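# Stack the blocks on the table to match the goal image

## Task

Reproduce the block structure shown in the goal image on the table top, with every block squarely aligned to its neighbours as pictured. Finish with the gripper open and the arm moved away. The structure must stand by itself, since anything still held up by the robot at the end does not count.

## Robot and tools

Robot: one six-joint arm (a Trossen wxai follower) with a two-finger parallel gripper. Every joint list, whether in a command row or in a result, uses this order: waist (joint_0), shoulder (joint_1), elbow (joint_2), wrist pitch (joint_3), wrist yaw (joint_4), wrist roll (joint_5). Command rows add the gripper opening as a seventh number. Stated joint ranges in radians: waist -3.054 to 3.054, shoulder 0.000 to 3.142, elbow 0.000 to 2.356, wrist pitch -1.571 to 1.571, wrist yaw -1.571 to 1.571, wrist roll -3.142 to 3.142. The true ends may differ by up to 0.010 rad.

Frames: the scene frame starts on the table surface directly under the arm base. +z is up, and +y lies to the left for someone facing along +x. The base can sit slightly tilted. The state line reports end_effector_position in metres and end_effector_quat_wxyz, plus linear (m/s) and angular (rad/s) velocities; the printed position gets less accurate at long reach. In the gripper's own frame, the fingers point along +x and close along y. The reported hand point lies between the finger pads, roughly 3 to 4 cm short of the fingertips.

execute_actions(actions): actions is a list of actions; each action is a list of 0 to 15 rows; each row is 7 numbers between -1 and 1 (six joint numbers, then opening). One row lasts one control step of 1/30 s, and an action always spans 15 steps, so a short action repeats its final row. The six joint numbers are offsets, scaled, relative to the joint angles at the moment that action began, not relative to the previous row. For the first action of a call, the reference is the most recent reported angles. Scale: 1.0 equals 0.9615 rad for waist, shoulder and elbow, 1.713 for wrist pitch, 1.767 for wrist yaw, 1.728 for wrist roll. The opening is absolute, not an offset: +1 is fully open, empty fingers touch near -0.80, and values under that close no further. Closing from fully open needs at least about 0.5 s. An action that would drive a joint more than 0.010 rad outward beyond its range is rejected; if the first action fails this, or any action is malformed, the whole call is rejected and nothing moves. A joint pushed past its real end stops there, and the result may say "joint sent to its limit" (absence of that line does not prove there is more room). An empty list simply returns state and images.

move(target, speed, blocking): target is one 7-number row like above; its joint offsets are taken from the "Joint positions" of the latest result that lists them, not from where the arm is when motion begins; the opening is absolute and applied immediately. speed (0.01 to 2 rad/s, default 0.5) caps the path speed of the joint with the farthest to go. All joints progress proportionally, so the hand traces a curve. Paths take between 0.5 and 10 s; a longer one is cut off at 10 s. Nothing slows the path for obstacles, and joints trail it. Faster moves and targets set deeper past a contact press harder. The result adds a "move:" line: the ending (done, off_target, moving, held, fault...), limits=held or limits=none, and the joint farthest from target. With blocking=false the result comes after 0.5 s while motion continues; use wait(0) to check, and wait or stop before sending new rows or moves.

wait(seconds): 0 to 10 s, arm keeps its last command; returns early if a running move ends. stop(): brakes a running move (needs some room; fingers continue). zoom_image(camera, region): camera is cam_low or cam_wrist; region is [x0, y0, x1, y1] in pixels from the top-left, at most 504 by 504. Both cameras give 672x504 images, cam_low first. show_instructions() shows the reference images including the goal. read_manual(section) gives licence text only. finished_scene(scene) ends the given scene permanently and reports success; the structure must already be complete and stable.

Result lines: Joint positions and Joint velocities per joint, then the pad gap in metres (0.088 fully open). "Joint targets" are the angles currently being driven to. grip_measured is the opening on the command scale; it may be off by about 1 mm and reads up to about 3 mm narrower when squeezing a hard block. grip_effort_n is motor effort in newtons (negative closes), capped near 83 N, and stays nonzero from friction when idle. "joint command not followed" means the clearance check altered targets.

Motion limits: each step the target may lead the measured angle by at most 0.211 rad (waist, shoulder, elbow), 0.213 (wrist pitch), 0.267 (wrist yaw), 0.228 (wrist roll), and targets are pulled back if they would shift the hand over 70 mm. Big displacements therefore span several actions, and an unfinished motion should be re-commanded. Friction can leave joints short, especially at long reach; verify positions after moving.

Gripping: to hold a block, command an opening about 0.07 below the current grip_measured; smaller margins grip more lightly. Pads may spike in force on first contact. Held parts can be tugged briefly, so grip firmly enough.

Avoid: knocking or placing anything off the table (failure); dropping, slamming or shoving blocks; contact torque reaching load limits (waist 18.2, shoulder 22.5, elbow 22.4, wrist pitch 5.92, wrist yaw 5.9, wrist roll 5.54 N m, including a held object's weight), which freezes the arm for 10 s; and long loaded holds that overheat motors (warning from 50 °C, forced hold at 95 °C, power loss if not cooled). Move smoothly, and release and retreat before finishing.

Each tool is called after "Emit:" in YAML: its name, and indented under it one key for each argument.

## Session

Emit:
show_instructions:

Emit:
execute_actions:
  actions: []

Reference images for this scene: manual page 1, manual page 2, manual page 3, manual page 4, goal structure.

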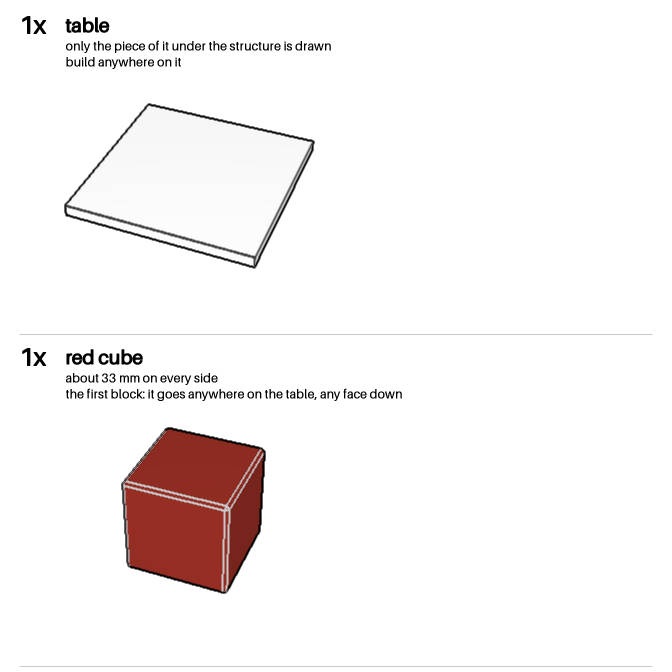

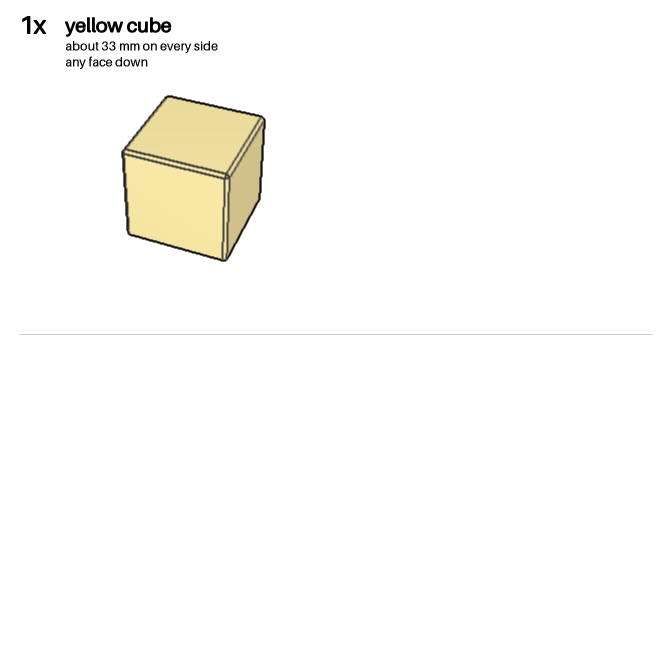

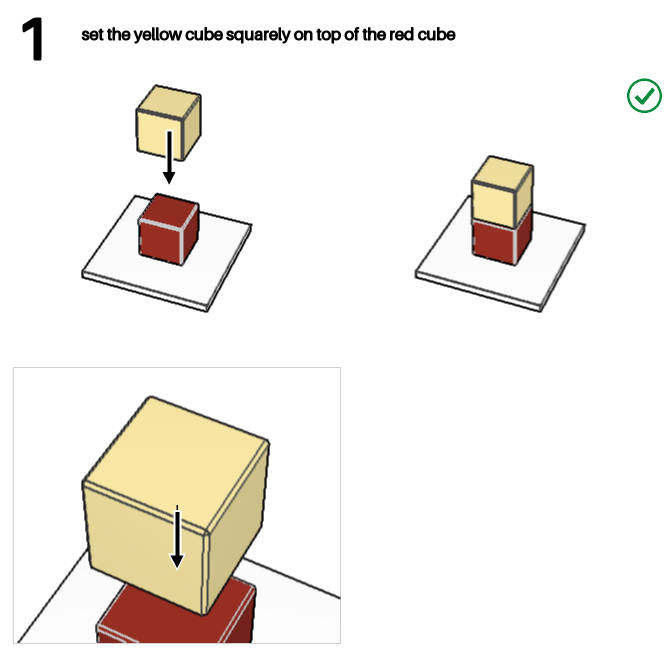

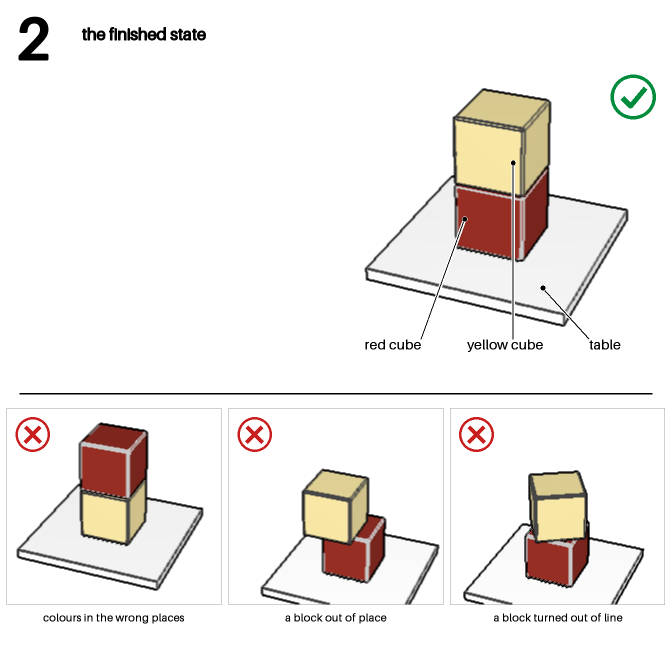

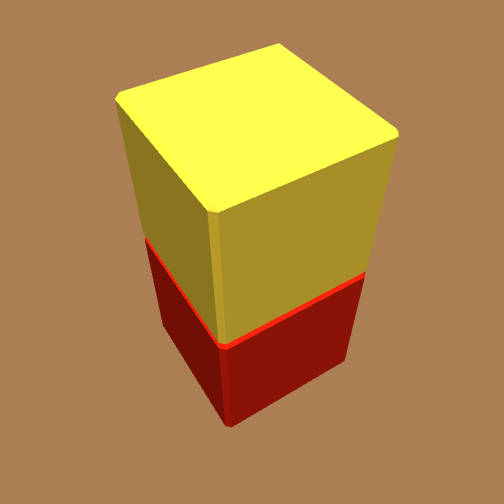

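Scene clock: 0.00 s.
end_effector_position=(+0.1378, +0.1443, +0.3454) grip_measured=+0.856 grip_effort_n=n/a end_effector_quat_wxyz=(+0.785, -0.417, +0.069, +0.453) end_effector_velocity=(-0.003, +0.001, +0.000) end_effector_angular_velocity=(-0.005, -0.006, +0.027)
Joint names: [waist, shoulder, elbow, wrist pitch, wrist yaw, wrist roll]
Joint positions: [ 0.705  0.642  1.093 -0.954 -0.233 -0.846  0.081]
Joint velocities: [-0.002 -0.002  0.002 -0.007 -0.022 -0.022 -0.   ]
Motor temperatures (°C, as the motors report them): [28 33 33 31 29 30]
Heat: hottest shoulder 33 °C (+0.0 °C/min).
Joint targets: [0.705 0.642 1.093 -0.954 -0.233 -0.846]

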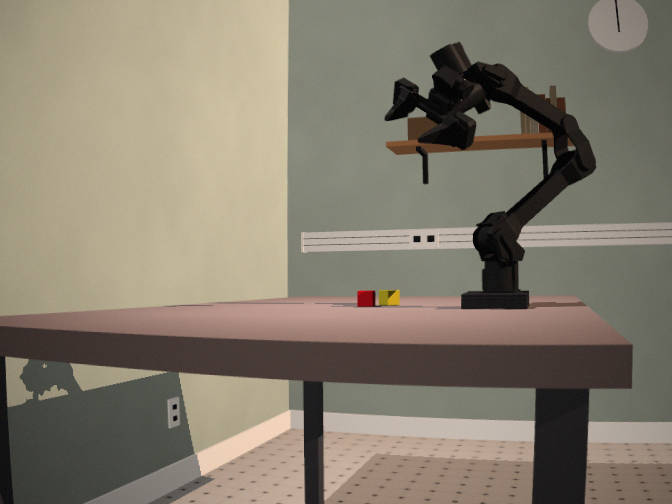

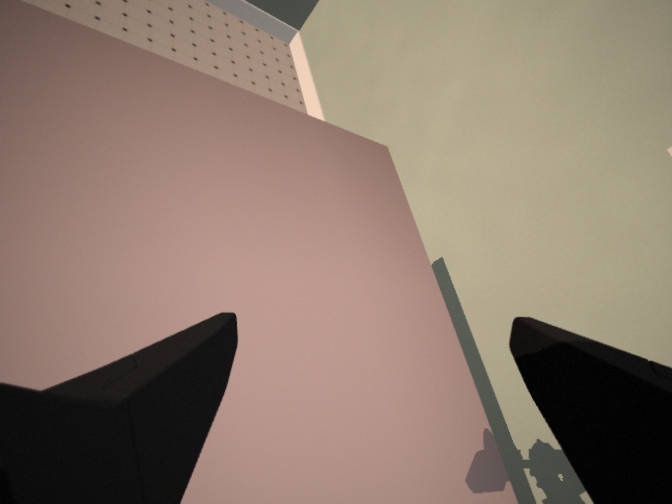

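Emit:
move:
  target: [-0.95,0.6,-0.088,-0.053,0.1335,0.493,1]
  speed: 1

Scene clock: 3.03 s.
end_effector_position=(+0.2379, -0.0741, +0.1899) grip_measured=+1.000 grip_effort_n=13.3 end_effector_quat_wxyz=(+0.808, +0.080, +0.568, -0.137) end_effector_velocity=(-0.003, -0.001, -0.001) end_effector_angular_velocity=(-0.007, +0.010, +0.002)
Joint names: [waist, shoulder, elbow, wrist pitch, wrist yaw, wrist roll]
Joint positions: [-0.206  1.209  1.019 -1.042  0.    -0.001  0.088]
Joint velocities: [-0.002 -0.002 -0.002 -0.007  0.007 -0.007  0.   ]
Motor temperatures (°C, as the motors report them): [28 33 33 32 29 30]
Heat: hottest shoulder 33 °C (+0.0 °C/min).
Joint targets: [-0.209 1.219 1.008 -1.045 0.003 0.006]
move: off_target; limits=none; farthest joint: the elbow, 0.011 radians from its target (0.085 radians at the start)

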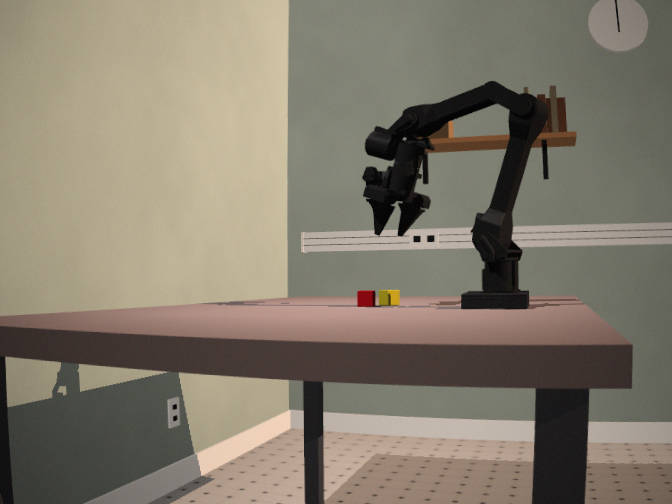

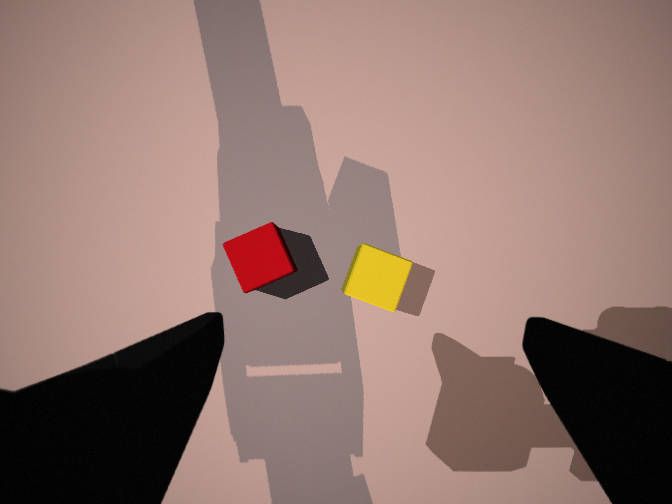

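Emit:
move:
  target: [-0.069,0.481,0.016,0.058,-0.013,0.143,0.5]
  speed: 0.6

Scene clock: 8.97 s.
end_effector_position=(+0.2558, -0.0982, +0.0852) grip_measured=+0.503 grip_effort_n=-16.5 end_effector_quat_wxyz=(+0.675, +0.214, +0.671, -0.219) end_effector_velocity=(-0.001, +0.002, +0.001) end_effector_angular_velocity=(+0.021, -0.006, +0.000)
Joint names: [waist, shoulder, elbow, wrist pitch, wrist yaw, wrist roll]
Joint positions: [-0.27   1.658  1.026 -0.945 -0.02   0.24   0.064]
Joint velocities: [-0.007 -0.007 -0.002 -0.007 -0.022 -0.007 -0.   ]
Motor temperatures (°C, as the motors report them): [28 34 34 32 29 30]
Heat: hottest shoulder 34 °C (+6.7 °C/min).
Joint targets: [-0.273 1.672 1.035 -0.943 -0.022 0.246]
move: off_target; limits=none; farthest joint: the shoulder, 0.013 radians from its target (0.462 radians at the start)

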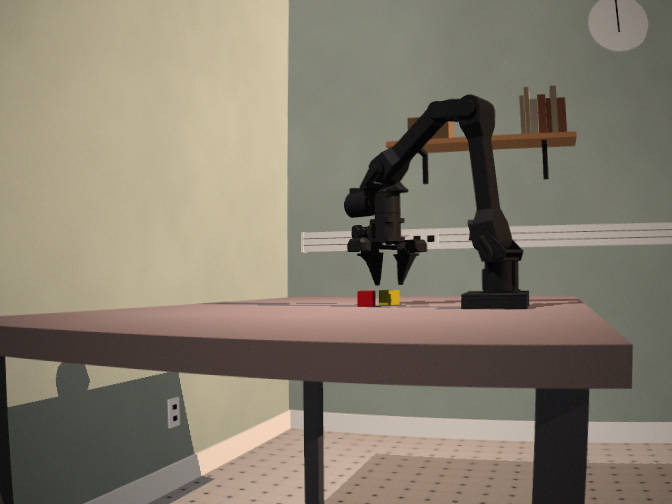

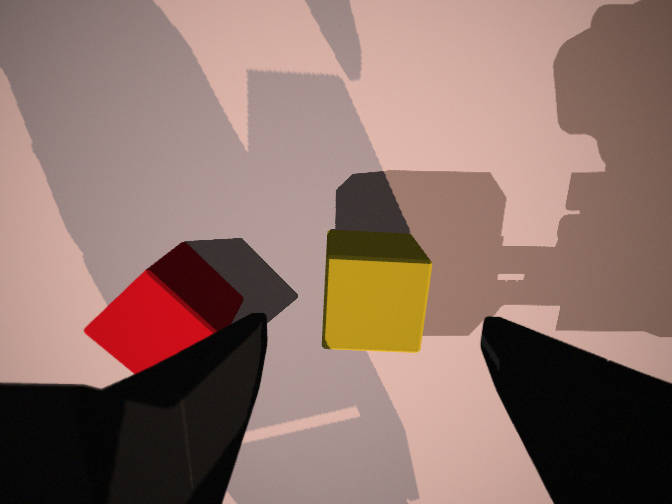

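Emit:
move:
  target: [-0.009,0.083,-0.125,0.103,0,0.018,0.4]
  speed: 0.25

Emit:
execute_actions:
  actions:
    - [[0,0,0,0,0,0,0.2],[0,0,0,0,0,0,0.15],[0,0,0,0,0,0,0.1],[0,0,0,0,0,0,0.05],[0,0,0,0,0,0,0],[0,0,0,0,0,0,-0.03],[0,0,0,0,0,0,-0.06],[0,0,0,0,0,0,-0.09],[0,0,0,0,0,0,-0.12],[0,0,0,0,0,0,-0.15],[0,0,0,0,0,0,-0.24]]

Scene clock: 16.13 s.
end_effector_position=(+0.2519, -0.0997, +0.0436) grip_measured=+0.403 grip_effort_n=-16.5 end_effector_quat_wxyz=(+0.671, +0.225, +0.668, -0.229) end_effector_velocity=(+0.003, -0.001, +0.001) end_effector_angular_velocity=(+0.002, -0.014, +0.005)
Joint names: [waist, shoulder, elbow, wrist pitch, wrist yaw, wrist roll]
Joint positions: [-0.277  1.725  0.916 -0.771 -0.02   0.264  0.059]
Joint velocities: [-0.002 -0.002  0.002  0.007 -0.007 -0.007 -0.   ]
Motor temperatures (°C, as the motors report them): [28 34 35 32 29 30]
Heat: hottest elbow 35 °C (+7.4 °C/min).
Joint targets: [-0.279 1.738 0.905 -0.769 -0.020 0.271]
move: off_target; limits=none; farthest joint: the shoulder, 0.013 radians from its target (0.080 radians at the start)

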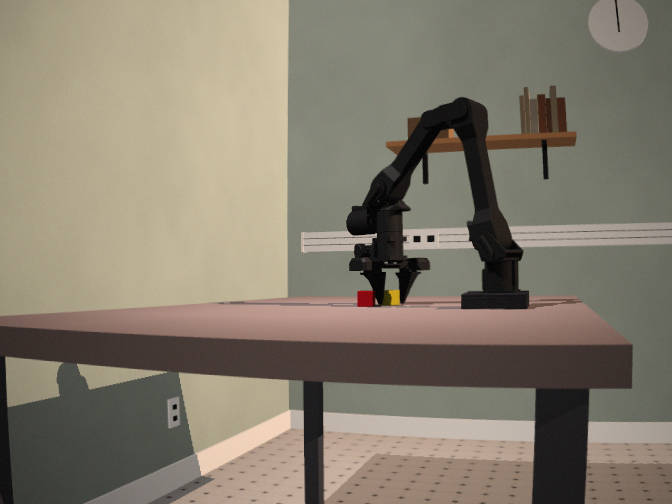

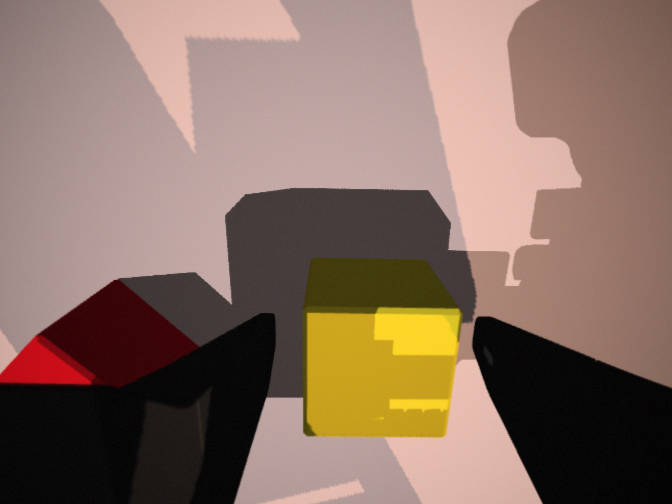

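Scene clock: 16.63 s.
end_effector_position=(+0.2519, -0.0997, +0.0436) grip_measured=-0.149 grip_effort_n=-83.5 end_effector_quat_wxyz=(+0.671, +0.225, +0.668, -0.229) end_effector_velocity=(+0.000, -0.002, +0.000) end_effector_angular_velocity=(-0.010, -0.004, +0.005)
Joint names: [waist, shoulder, elbow, wrist pitch, wrist yaw, wrist roll]
Joint positions: [-0.277  1.725  0.916 -0.771 -0.02   0.264  0.032]
Joint velocities: [-0.002 -0.002 -0.002  0.007  0.007 -0.007  0.   ]
Motor temperatures (°C, as the motors report them): [28 34 35 32 29 30]
Heat: hottest elbow 35 °C (+7.2 °C/min).
Joint targets: [-0.277 1.725 0.916 -0.771 -0.020 0.264]

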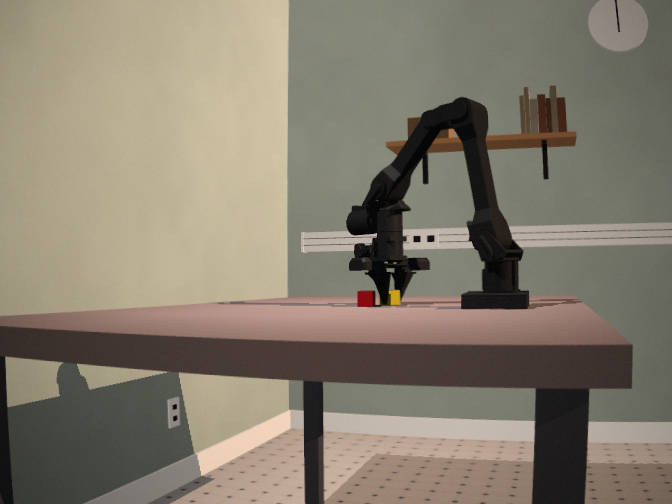

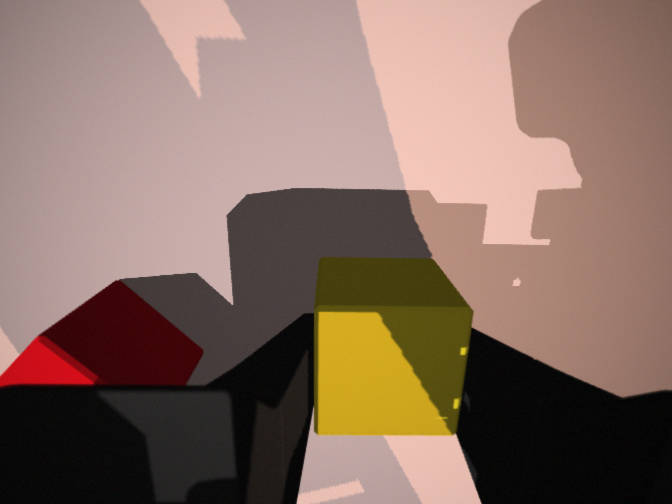

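Emit:
move:
  target: [0,-0.096,0.145,-0.122,0,0,-0.24]
  speed: 0.35

Emit:
move:
  target: [0.282,0.072,0.066,-0.002,0,-0.282,-0.24]
  speed: 0.6

Scene clock: 22.77 s.
end_effector_position=(+0.2550, -0.0996, +0.0941) grip_measured=-0.149 grip_effort_n=-83.5 end_effector_quat_wxyz=(+0.673, +0.225, +0.666, -0.229) end_effector_velocity=(-0.002, +0.001, +0.000) end_effector_angular_velocity=(+0.010, +0.004, +0.005)
Joint names: [waist, shoulder, elbow, wrist pitch, wrist yaw, wrist roll]
Joint positions: [-0.277  1.642  1.046 -0.978 -0.02   0.264  0.032]
Joint velocities: [-0.002 -0.002 -0.002 -0.007 -0.007 -0.007 -0.   ]
Motor temperatures (°C, as the motors report them): [28 35 35 32 29 30]
Heat: hottest shoulder 35 °C (+5.3 °C/min).
Joint targets: [-0.277 1.633 1.055 -0.980 -0.020 0.264]
move: done; limits=none; farthest joint: the shoulder, 0.010 radians from its target (0.092 radians at the start)

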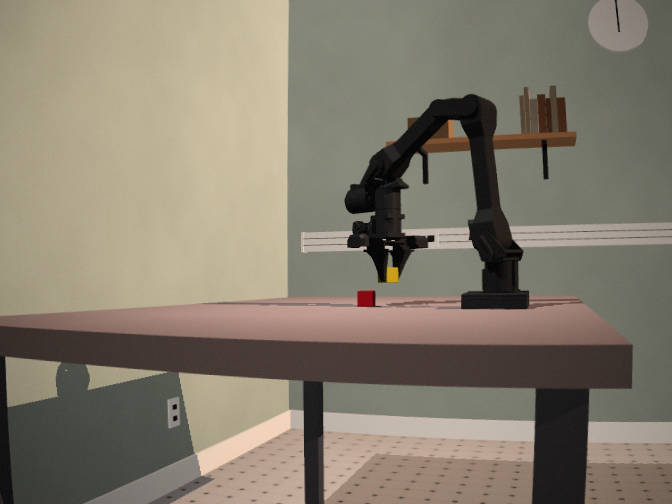

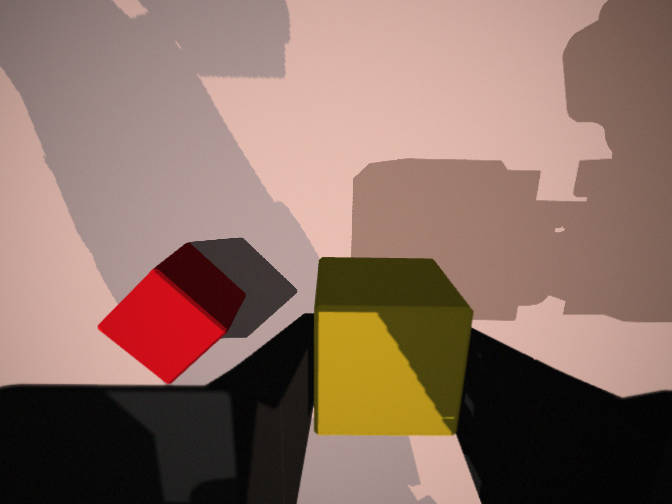

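Scene clock: 24.13 s.
end_effector_position=(+0.2864, -0.0300, +0.0902) grip_measured=-0.149 grip_effort_n=-83.5 end_effector_quat_wxyz=(+0.706, -0.037, +0.707, +0.031) end_effector_velocity=(-0.002, -0.001, +0.000) end_effector_angular_velocity=(+0.008, +0.006, -0.000)
Joint names: [waist, shoulder, elbow, wrist pitch, wrist yaw, wrist roll]
Joint positions: [-0.008  1.698  1.099 -0.979 -0.02  -0.216  0.032]
Joint velocities: [-0.007 -0.002 -0.002 -0.007 -0.007 -0.007 -0.   ]
Motor temperatures (°C, as the motors report them): [28 35 35 32 29 30]
Heat: hottest shoulder 35 °C (+5.0 °C/min).
Joint targets: [-0.006 1.712 1.109 -0.981 -0.020 -0.223]
move: off_target; limits=none; farthest joint: the shoulder, 0.013 radians from its target (0.069 radians at the start)

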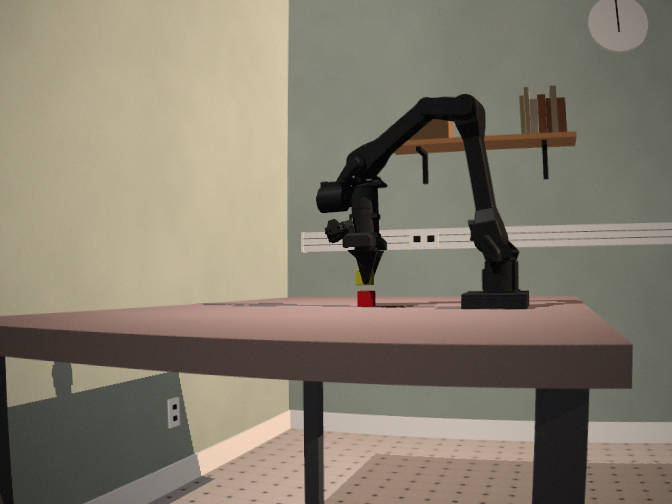

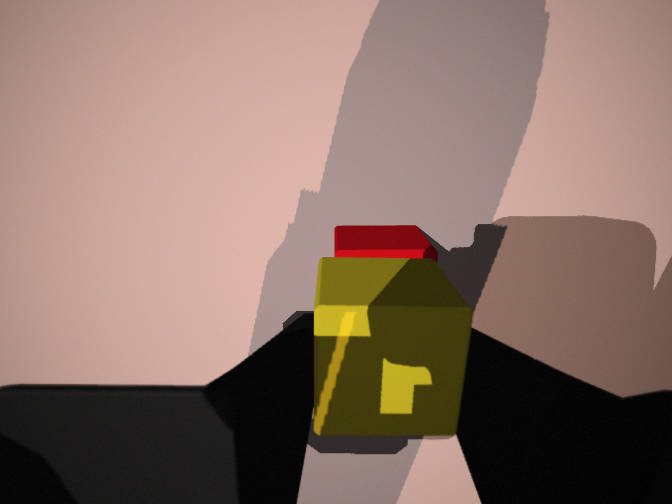

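Emit:
move:
  target: [-0.017,0.012,-0.044,0.021,0,-0.013,-0.24]
  speed: 0.1

Emit:
zoom_image:
  camera: "cam_low"
  region: [325,250,415,315]

Emit:
zoom_image:
  camera: "cam_wrist"
  region: [290,200,490,330]

Scene clock: 33.67 s.
end_effector_position=(+0.2782, -0.0341, +0.0788) grip_measured=-0.149 grip_effort_n=-83.5 end_effector_quat_wxyz=(+0.698, -0.037, +0.715, +0.032) end_effector_velocity=(-0.002, -0.001, +0.000) end_effector_angular_velocity=(-0.006, +0.008, +0.005)
Joint names: [waist, shoulder, elbow, wrist pitch, wrist yaw, wrist roll]
Joint positions: [-0.024  1.704  1.057 -0.952 -0.017 -0.233  0.032]
Joint velocities: [-0.002 -0.002 -0.002 -0.007  0.007 -0.007 -0.   ]
Motor temperatures (°C, as the motors report them): [28 35 36 31 29 30]
Heat: hottest elbow 36 °C (+5.3 °C/min).
Joint targets: [-0.025 1.709 1.057 -0.943 -0.020 -0.239]
move: done; limits=none; farthest joint: the wrist pitch, 0.009 radians from its target (0.036 radians at the start)

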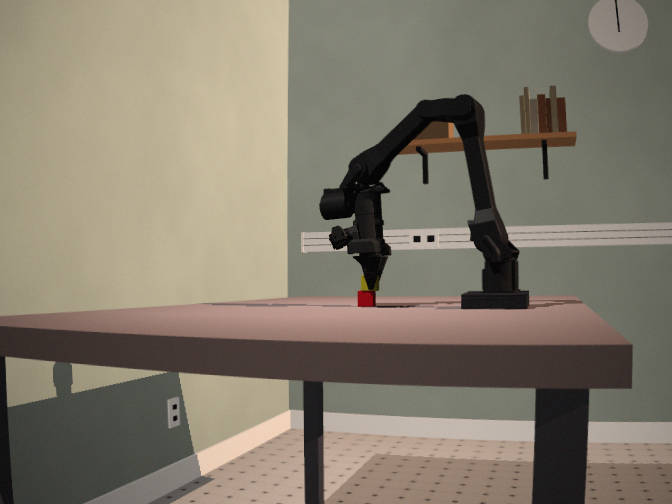

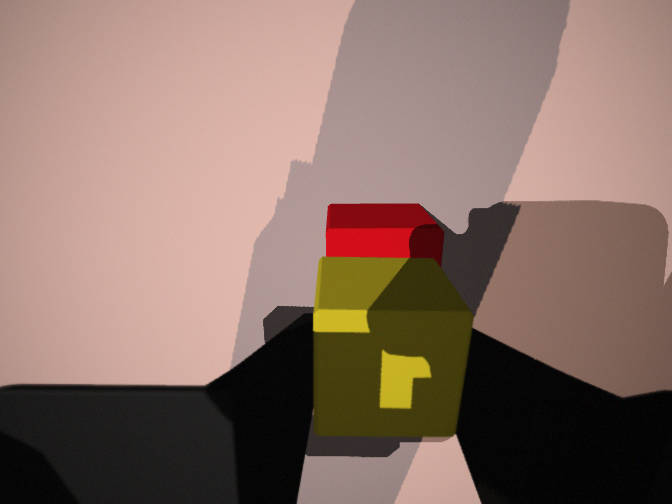

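Region (325, 250, 415, 315) of cam_low's 672x504 image, scaled by 5.600, with more detail than that image has.

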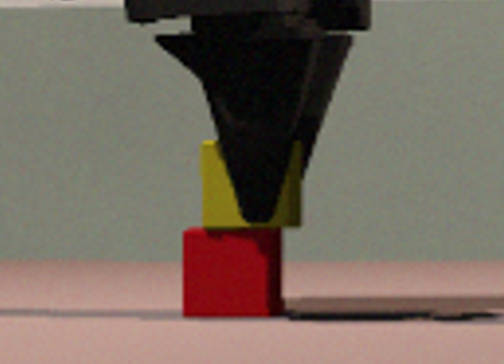

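Region (290, 200, 490, 330) of cam_wrist's 672x504 image, scaled by 2.520, with more detail than that image has; it fills the top 328 rows of this view, and the rest is white.

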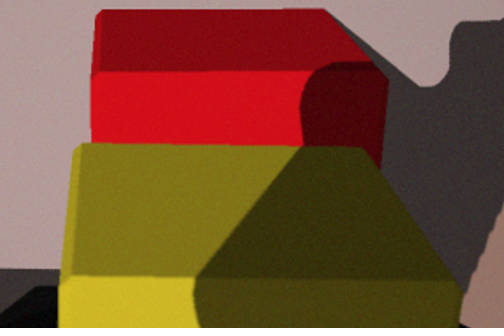

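Emit:
execute_actions:
  actions:
    - [[0,0,0.021,0,0,0,-0.24]]
    - [[0,0,0,0.011,0,-0.012,-0.24]]

Emit:
zoom_image:
  camera: "cam_low"
  region: [325,250,415,315]

Emit:
zoom_image:
  camera: "cam_wrist"
  region: [290,200,490,330]

Scene clock: 42.07 s.
end_effector_position=(+0.2825, -0.0350, +0.0795) grip_measured=-0.149 grip_effort_n=-83.5 end_effector_quat_wxyz=(+0.703, -0.044, +0.709, +0.035) end_effector_velocity=(+0.058, -0.006, -0.000) end_effector_angular_velocity=(-0.029, -0.269, +0.017)
Joint names: [waist, shoulder, elbow, wrist pitch, wrist yaw, wrist roll]
Joint positions: [-0.024  1.706  1.062 -0.939 -0.014 -0.248  0.032]
Joint velocities: [ 0.002 -0.002 -0.002  0.271 -0.007 -0.007 -0.   ]
Motor temperatures (°C, as the motors report them): [28 36 36 31 29 30]
Heat: hottest shoulder 36 °C (+4.3 °C/min).
Joint targets: [-0.023 1.704 1.067 -0.931 -0.017 -0.254]

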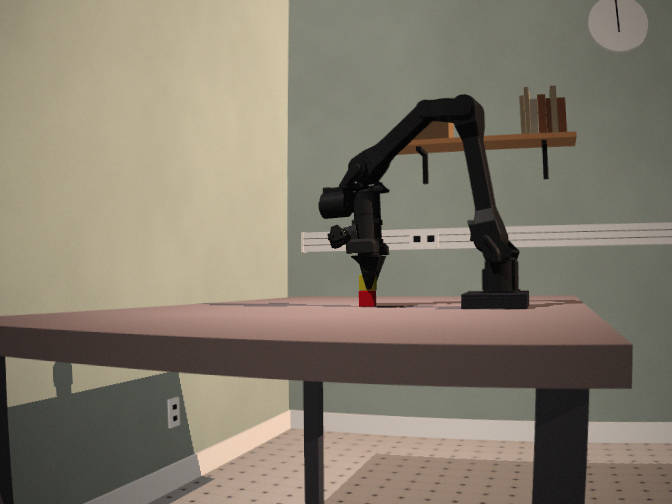

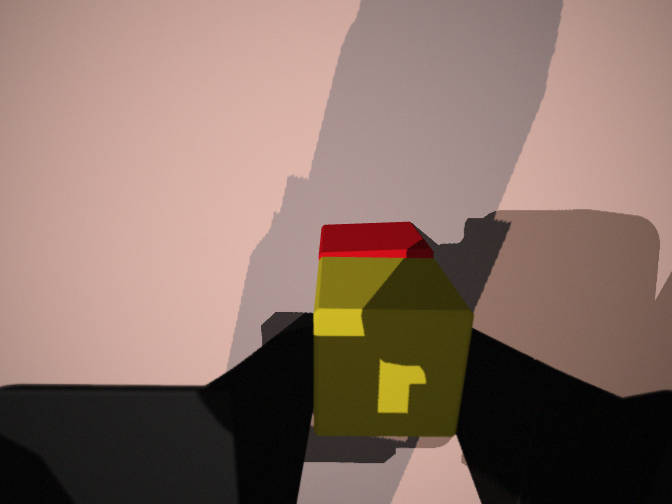

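Region (325, 250, 415, 315) of cam_low's 672x504 image, scaled by 5.600, with more detail than that image has.

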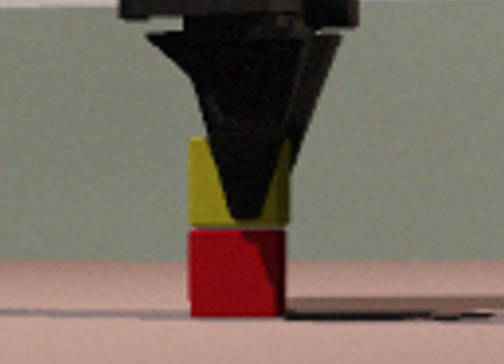

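Region (290, 200, 490, 330) of cam_wrist's 672x504 image, scaled by 2.520, with more detail than that image has; it fills the top 328 rows of this view, and the rest is white.

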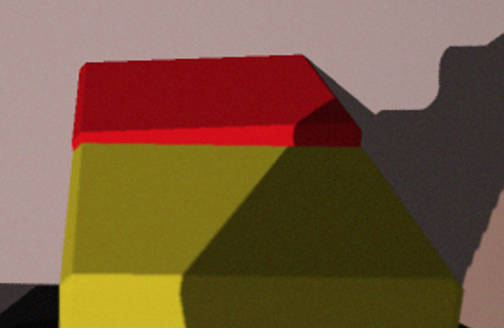

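Emit:
execute_actions:
  actions:
    - [[0,0,0.005,0,0,-0.036,-0.24]]

Emit:
zoom_image:
  camera: "cam_low"
  region: [325,250,415,315]

Emit:
zoom_image:
  camera: "cam_wrist"
  region: [290,200,490,330]

Scene clock: 45.33 s.
end_effector_position=(+0.2840, -0.0352, +0.0803) grip_measured=-0.149 grip_effort_n=-83.5 end_effector_quat_wxyz=(+0.704, -0.064, +0.706, +0.054) end_effector_velocity=(+0.002, -0.002, +0.001) end_effector_angular_velocity=(-0.009, -0.011, +0.020)
Joint names: [waist, shoulder, elbow, wrist pitch, wrist yaw, wrist roll]
Joint positions: [-0.024  1.706  1.065 -0.937 -0.014 -0.303  0.032]
Joint velocities: [-0.002 -0.002  0.002  0.007  0.007 -0.022 -0.   ]
Motor temperatures (°C, as the motors report them): [28 36 36 31 29 30]
Heat: hottest shoulder 36 °C (+4.0 °C/min).
Joint targets: [-0.024 1.706 1.067 -0.939 -0.014 -0.310]

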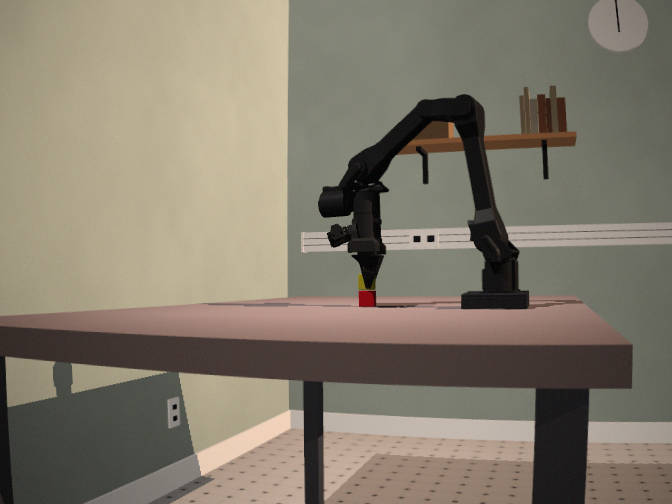

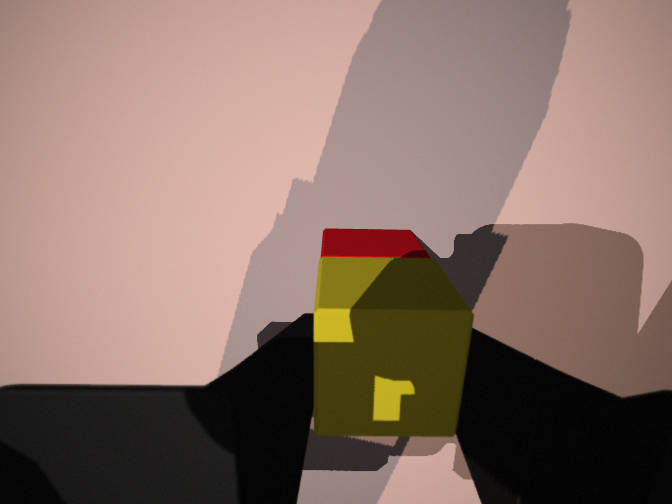

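Region (325, 250, 415, 315) of cam_low's 672x504 image, scaled by 5.600, with more detail than that image has.

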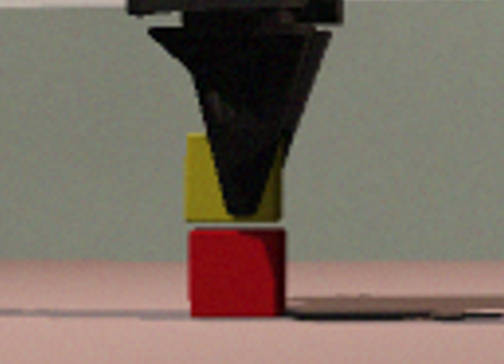

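Region (290, 200, 490, 330) of cam_wrist's 672x504 image, scaled by 2.520, with more detail than that image has; it fills the top 328 rows of this view, and the rest is white.

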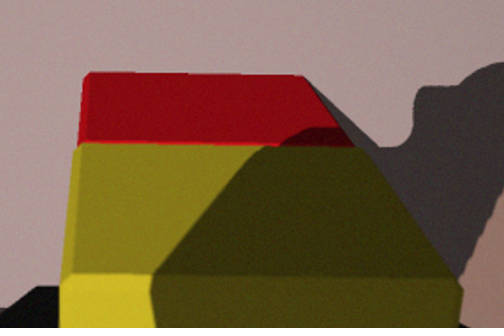

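Emit:
execute_actions:
  actions:
    - [[0,0.012,0,-0.002,0,0,-0.24],[0,0.014,0,-0.002,0,0,-0.24],[0,0.016,0,-0.002,0,0,-0.24],[0,0.018,0,-0.002,0,0,-0.24],[0,0.02,0,-0.002,0,0,-0.24],[0,0.022,0,-0.002,0,0,-0.24],[0,0.024,0,-0.002,0,0,-0.24],[0,0.026,0,-0.002,0,0,-0.24]]
    - [[0,0,0,0,0,0,-0.16],[0,0,0,0,0,0,-0.15],[0,0,0,0,0,0,-0.14],[0,0,0,0,0,0,-0.13],[0,0,0,0,0,0,-0.12],[0,0,0,0,0,0,-0.11],[0,0,0,0,0,0,-0.10],[0,0,0,0,0,0,-0.08],[0,0,0,0,0,0,-0.05],[0,0,0,0,0,0,0],[0,0,0,0,0,0,0.1],[0,0,0,0,0,0,0.2],[0,0,0,0,0,0,0.5]]

Emit:
move:
  target: [0,-0.07,0.11,-0.095,0,0,1]
  speed: 0.3

Emit:
zoom_image:
  camera: "cam_low"
  region: [325,250,415,315]

Emit:
zoom_image:
  camera: "cam_wrist"
  region: [280,180,480,380]

Scene clock: 55.97 s.
end_effector_position=(+0.2830, -0.0352, +0.0776) grip_measured=+0.341 grip_effort_n=12.8 end_effector_quat_wxyz=(+0.700, -0.063, +0.710, +0.055) end_effector_velocity=(-0.003, -0.003, +0.000) end_effector_angular_velocity=(-0.006, +0.008, -0.000)
Joint names: [waist, shoulder, elbow, wrist pitch, wrist yaw, wrist roll]
Joint positions: [-0.024  1.715  1.065 -0.939 -0.014 -0.303  0.056]
Joint velocities: [-0.007 -0.002 -0.002 -0.007  0.007 -0.007  0.101]
Motor temperatures (°C, as the motors report them): [28 37 36 31 29 30]
Heat: hottest shoulder 37 °C (+4.3 °C/min).
Joint targets: [-0.024 1.715 1.065 -0.939 -0.014 -0.303]

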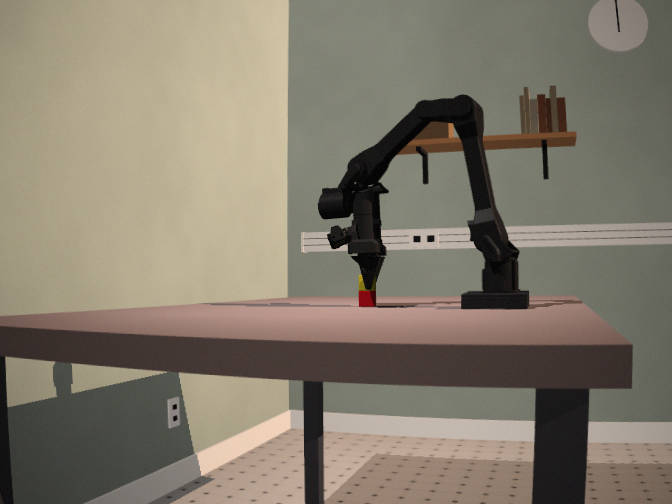

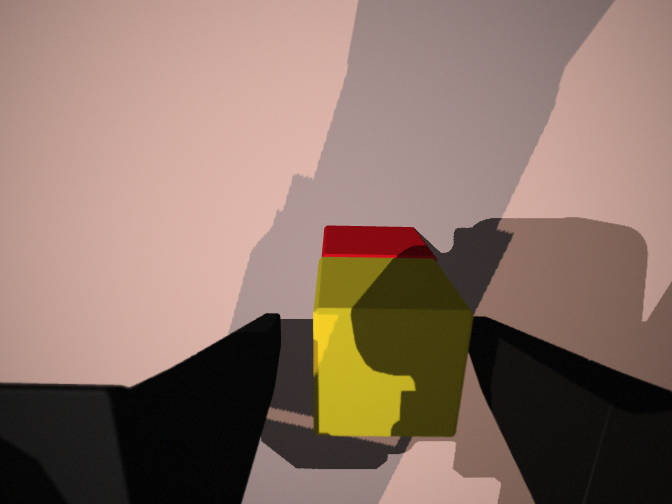

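Scene clock: 57.00 s.
end_effector_position=(+0.2792, -0.0335, +0.1162) grip_measured=+1.000 grip_effort_n=13.7 end_effector_quat_wxyz=(+0.697, -0.062, +0.712, +0.056) end_effector_velocity=(-0.006, -0.002, +0.000) end_effector_angular_velocity=(-0.004, +0.023, -0.000)
Joint names: [waist, shoulder, elbow, wrist pitch, wrist yaw, wrist roll]
Joint positions: [-0.024  1.657  1.162 -1.099 -0.014 -0.303  0.088]
Joint velocities: [-0.007 -0.002 -0.002 -0.022  0.007 -0.007  0.   ]
Motor temperatures (°C, as the motors report them): [28 37 37 31 29 30]
Heat: hottest shoulder 37 °C (+4.2 °C/min).
Joint targets: [-0.024 1.648 1.171 -1.102 -0.014 -0.303]
move: done; limits=none; farthest joint: the shoulder, 0.010 radians from its target (0.068 radians at the start)

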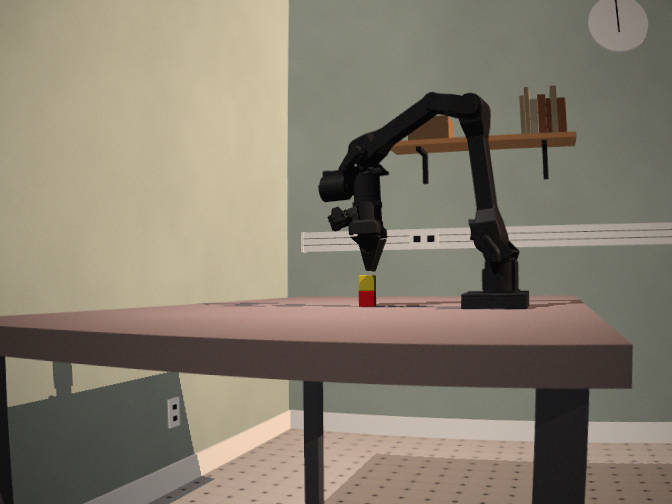

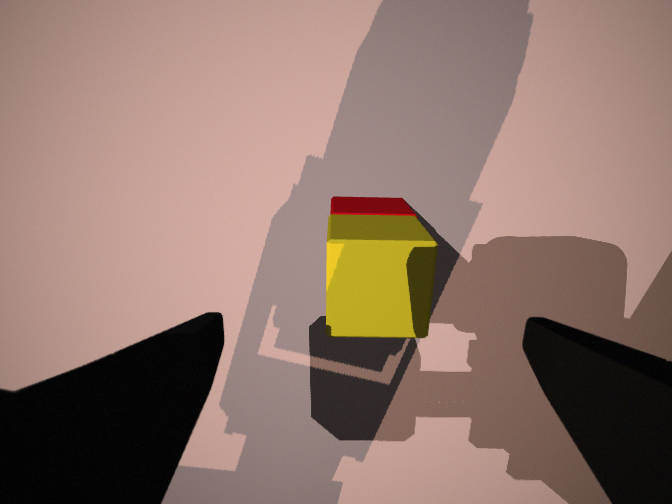

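Region (325, 250, 415, 315) of cam_low's 672x504 image, scaled by 5.600, with more detail than that image has.

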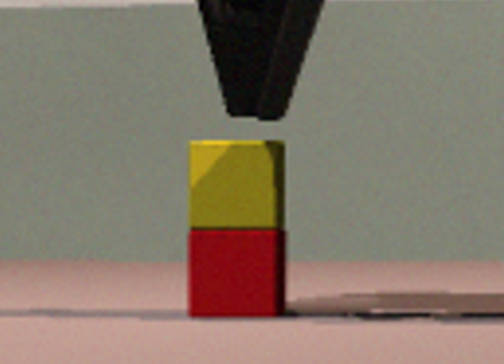

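Region (280, 180, 480, 380) of cam_wrist's 672x504 image, scaled by 2.520, with more detail than that image has.

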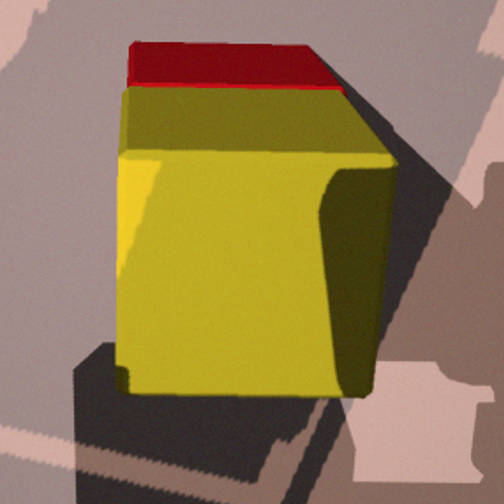

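Emit:
move:
  target: [0.5,-0.6,0,-0.05,0,0,1]
  speed: 0.9

Scene clock: 59.60 s.
end_effector_position=(+0.2195, +0.0871, +0.2485) grip_measured=+1.000 grip_effort_n=13.7 end_effector_quat_wxyz=(+0.812, -0.223, +0.492, +0.220) end_effector_velocity=(-0.002, -0.000, -0.001) end_effector_angular_velocity=(+0.001, +0.008, +0.007)
Joint names: [waist, shoulder, elbow, wrist pitch, wrist yaw, wrist roll]
Joint positions: [ 0.455  1.086  1.162 -1.182 -0.014 -0.303  0.088]
Joint velocities: [-0.002 -0.002 -0.002 -0.007 -0.007 -0.007  0.   ]
Motor temperatures (°C, as the motors report them): [28 38 37 31 29 30]
Heat: hottest shoulder 38 °C (+5.0 °C/min).
Joint targets: [0.457 1.081 1.162 -1.185 -0.014 -0.303]
move: done; limits=none; farthest joint: the shoulder, 0.006 radians from its target (0.577 radians at the start)

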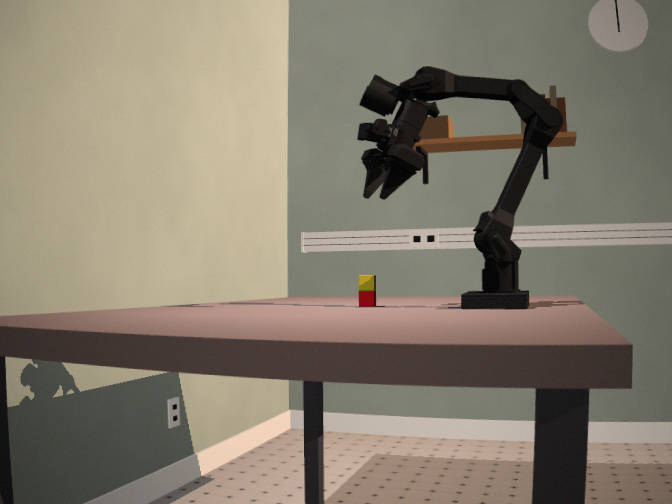

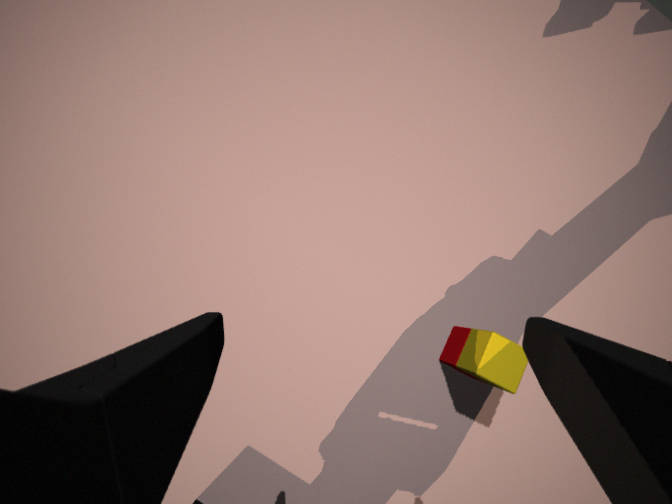

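Emit:
finished_scene:
  scene: 2

The scene is finished: the task was done.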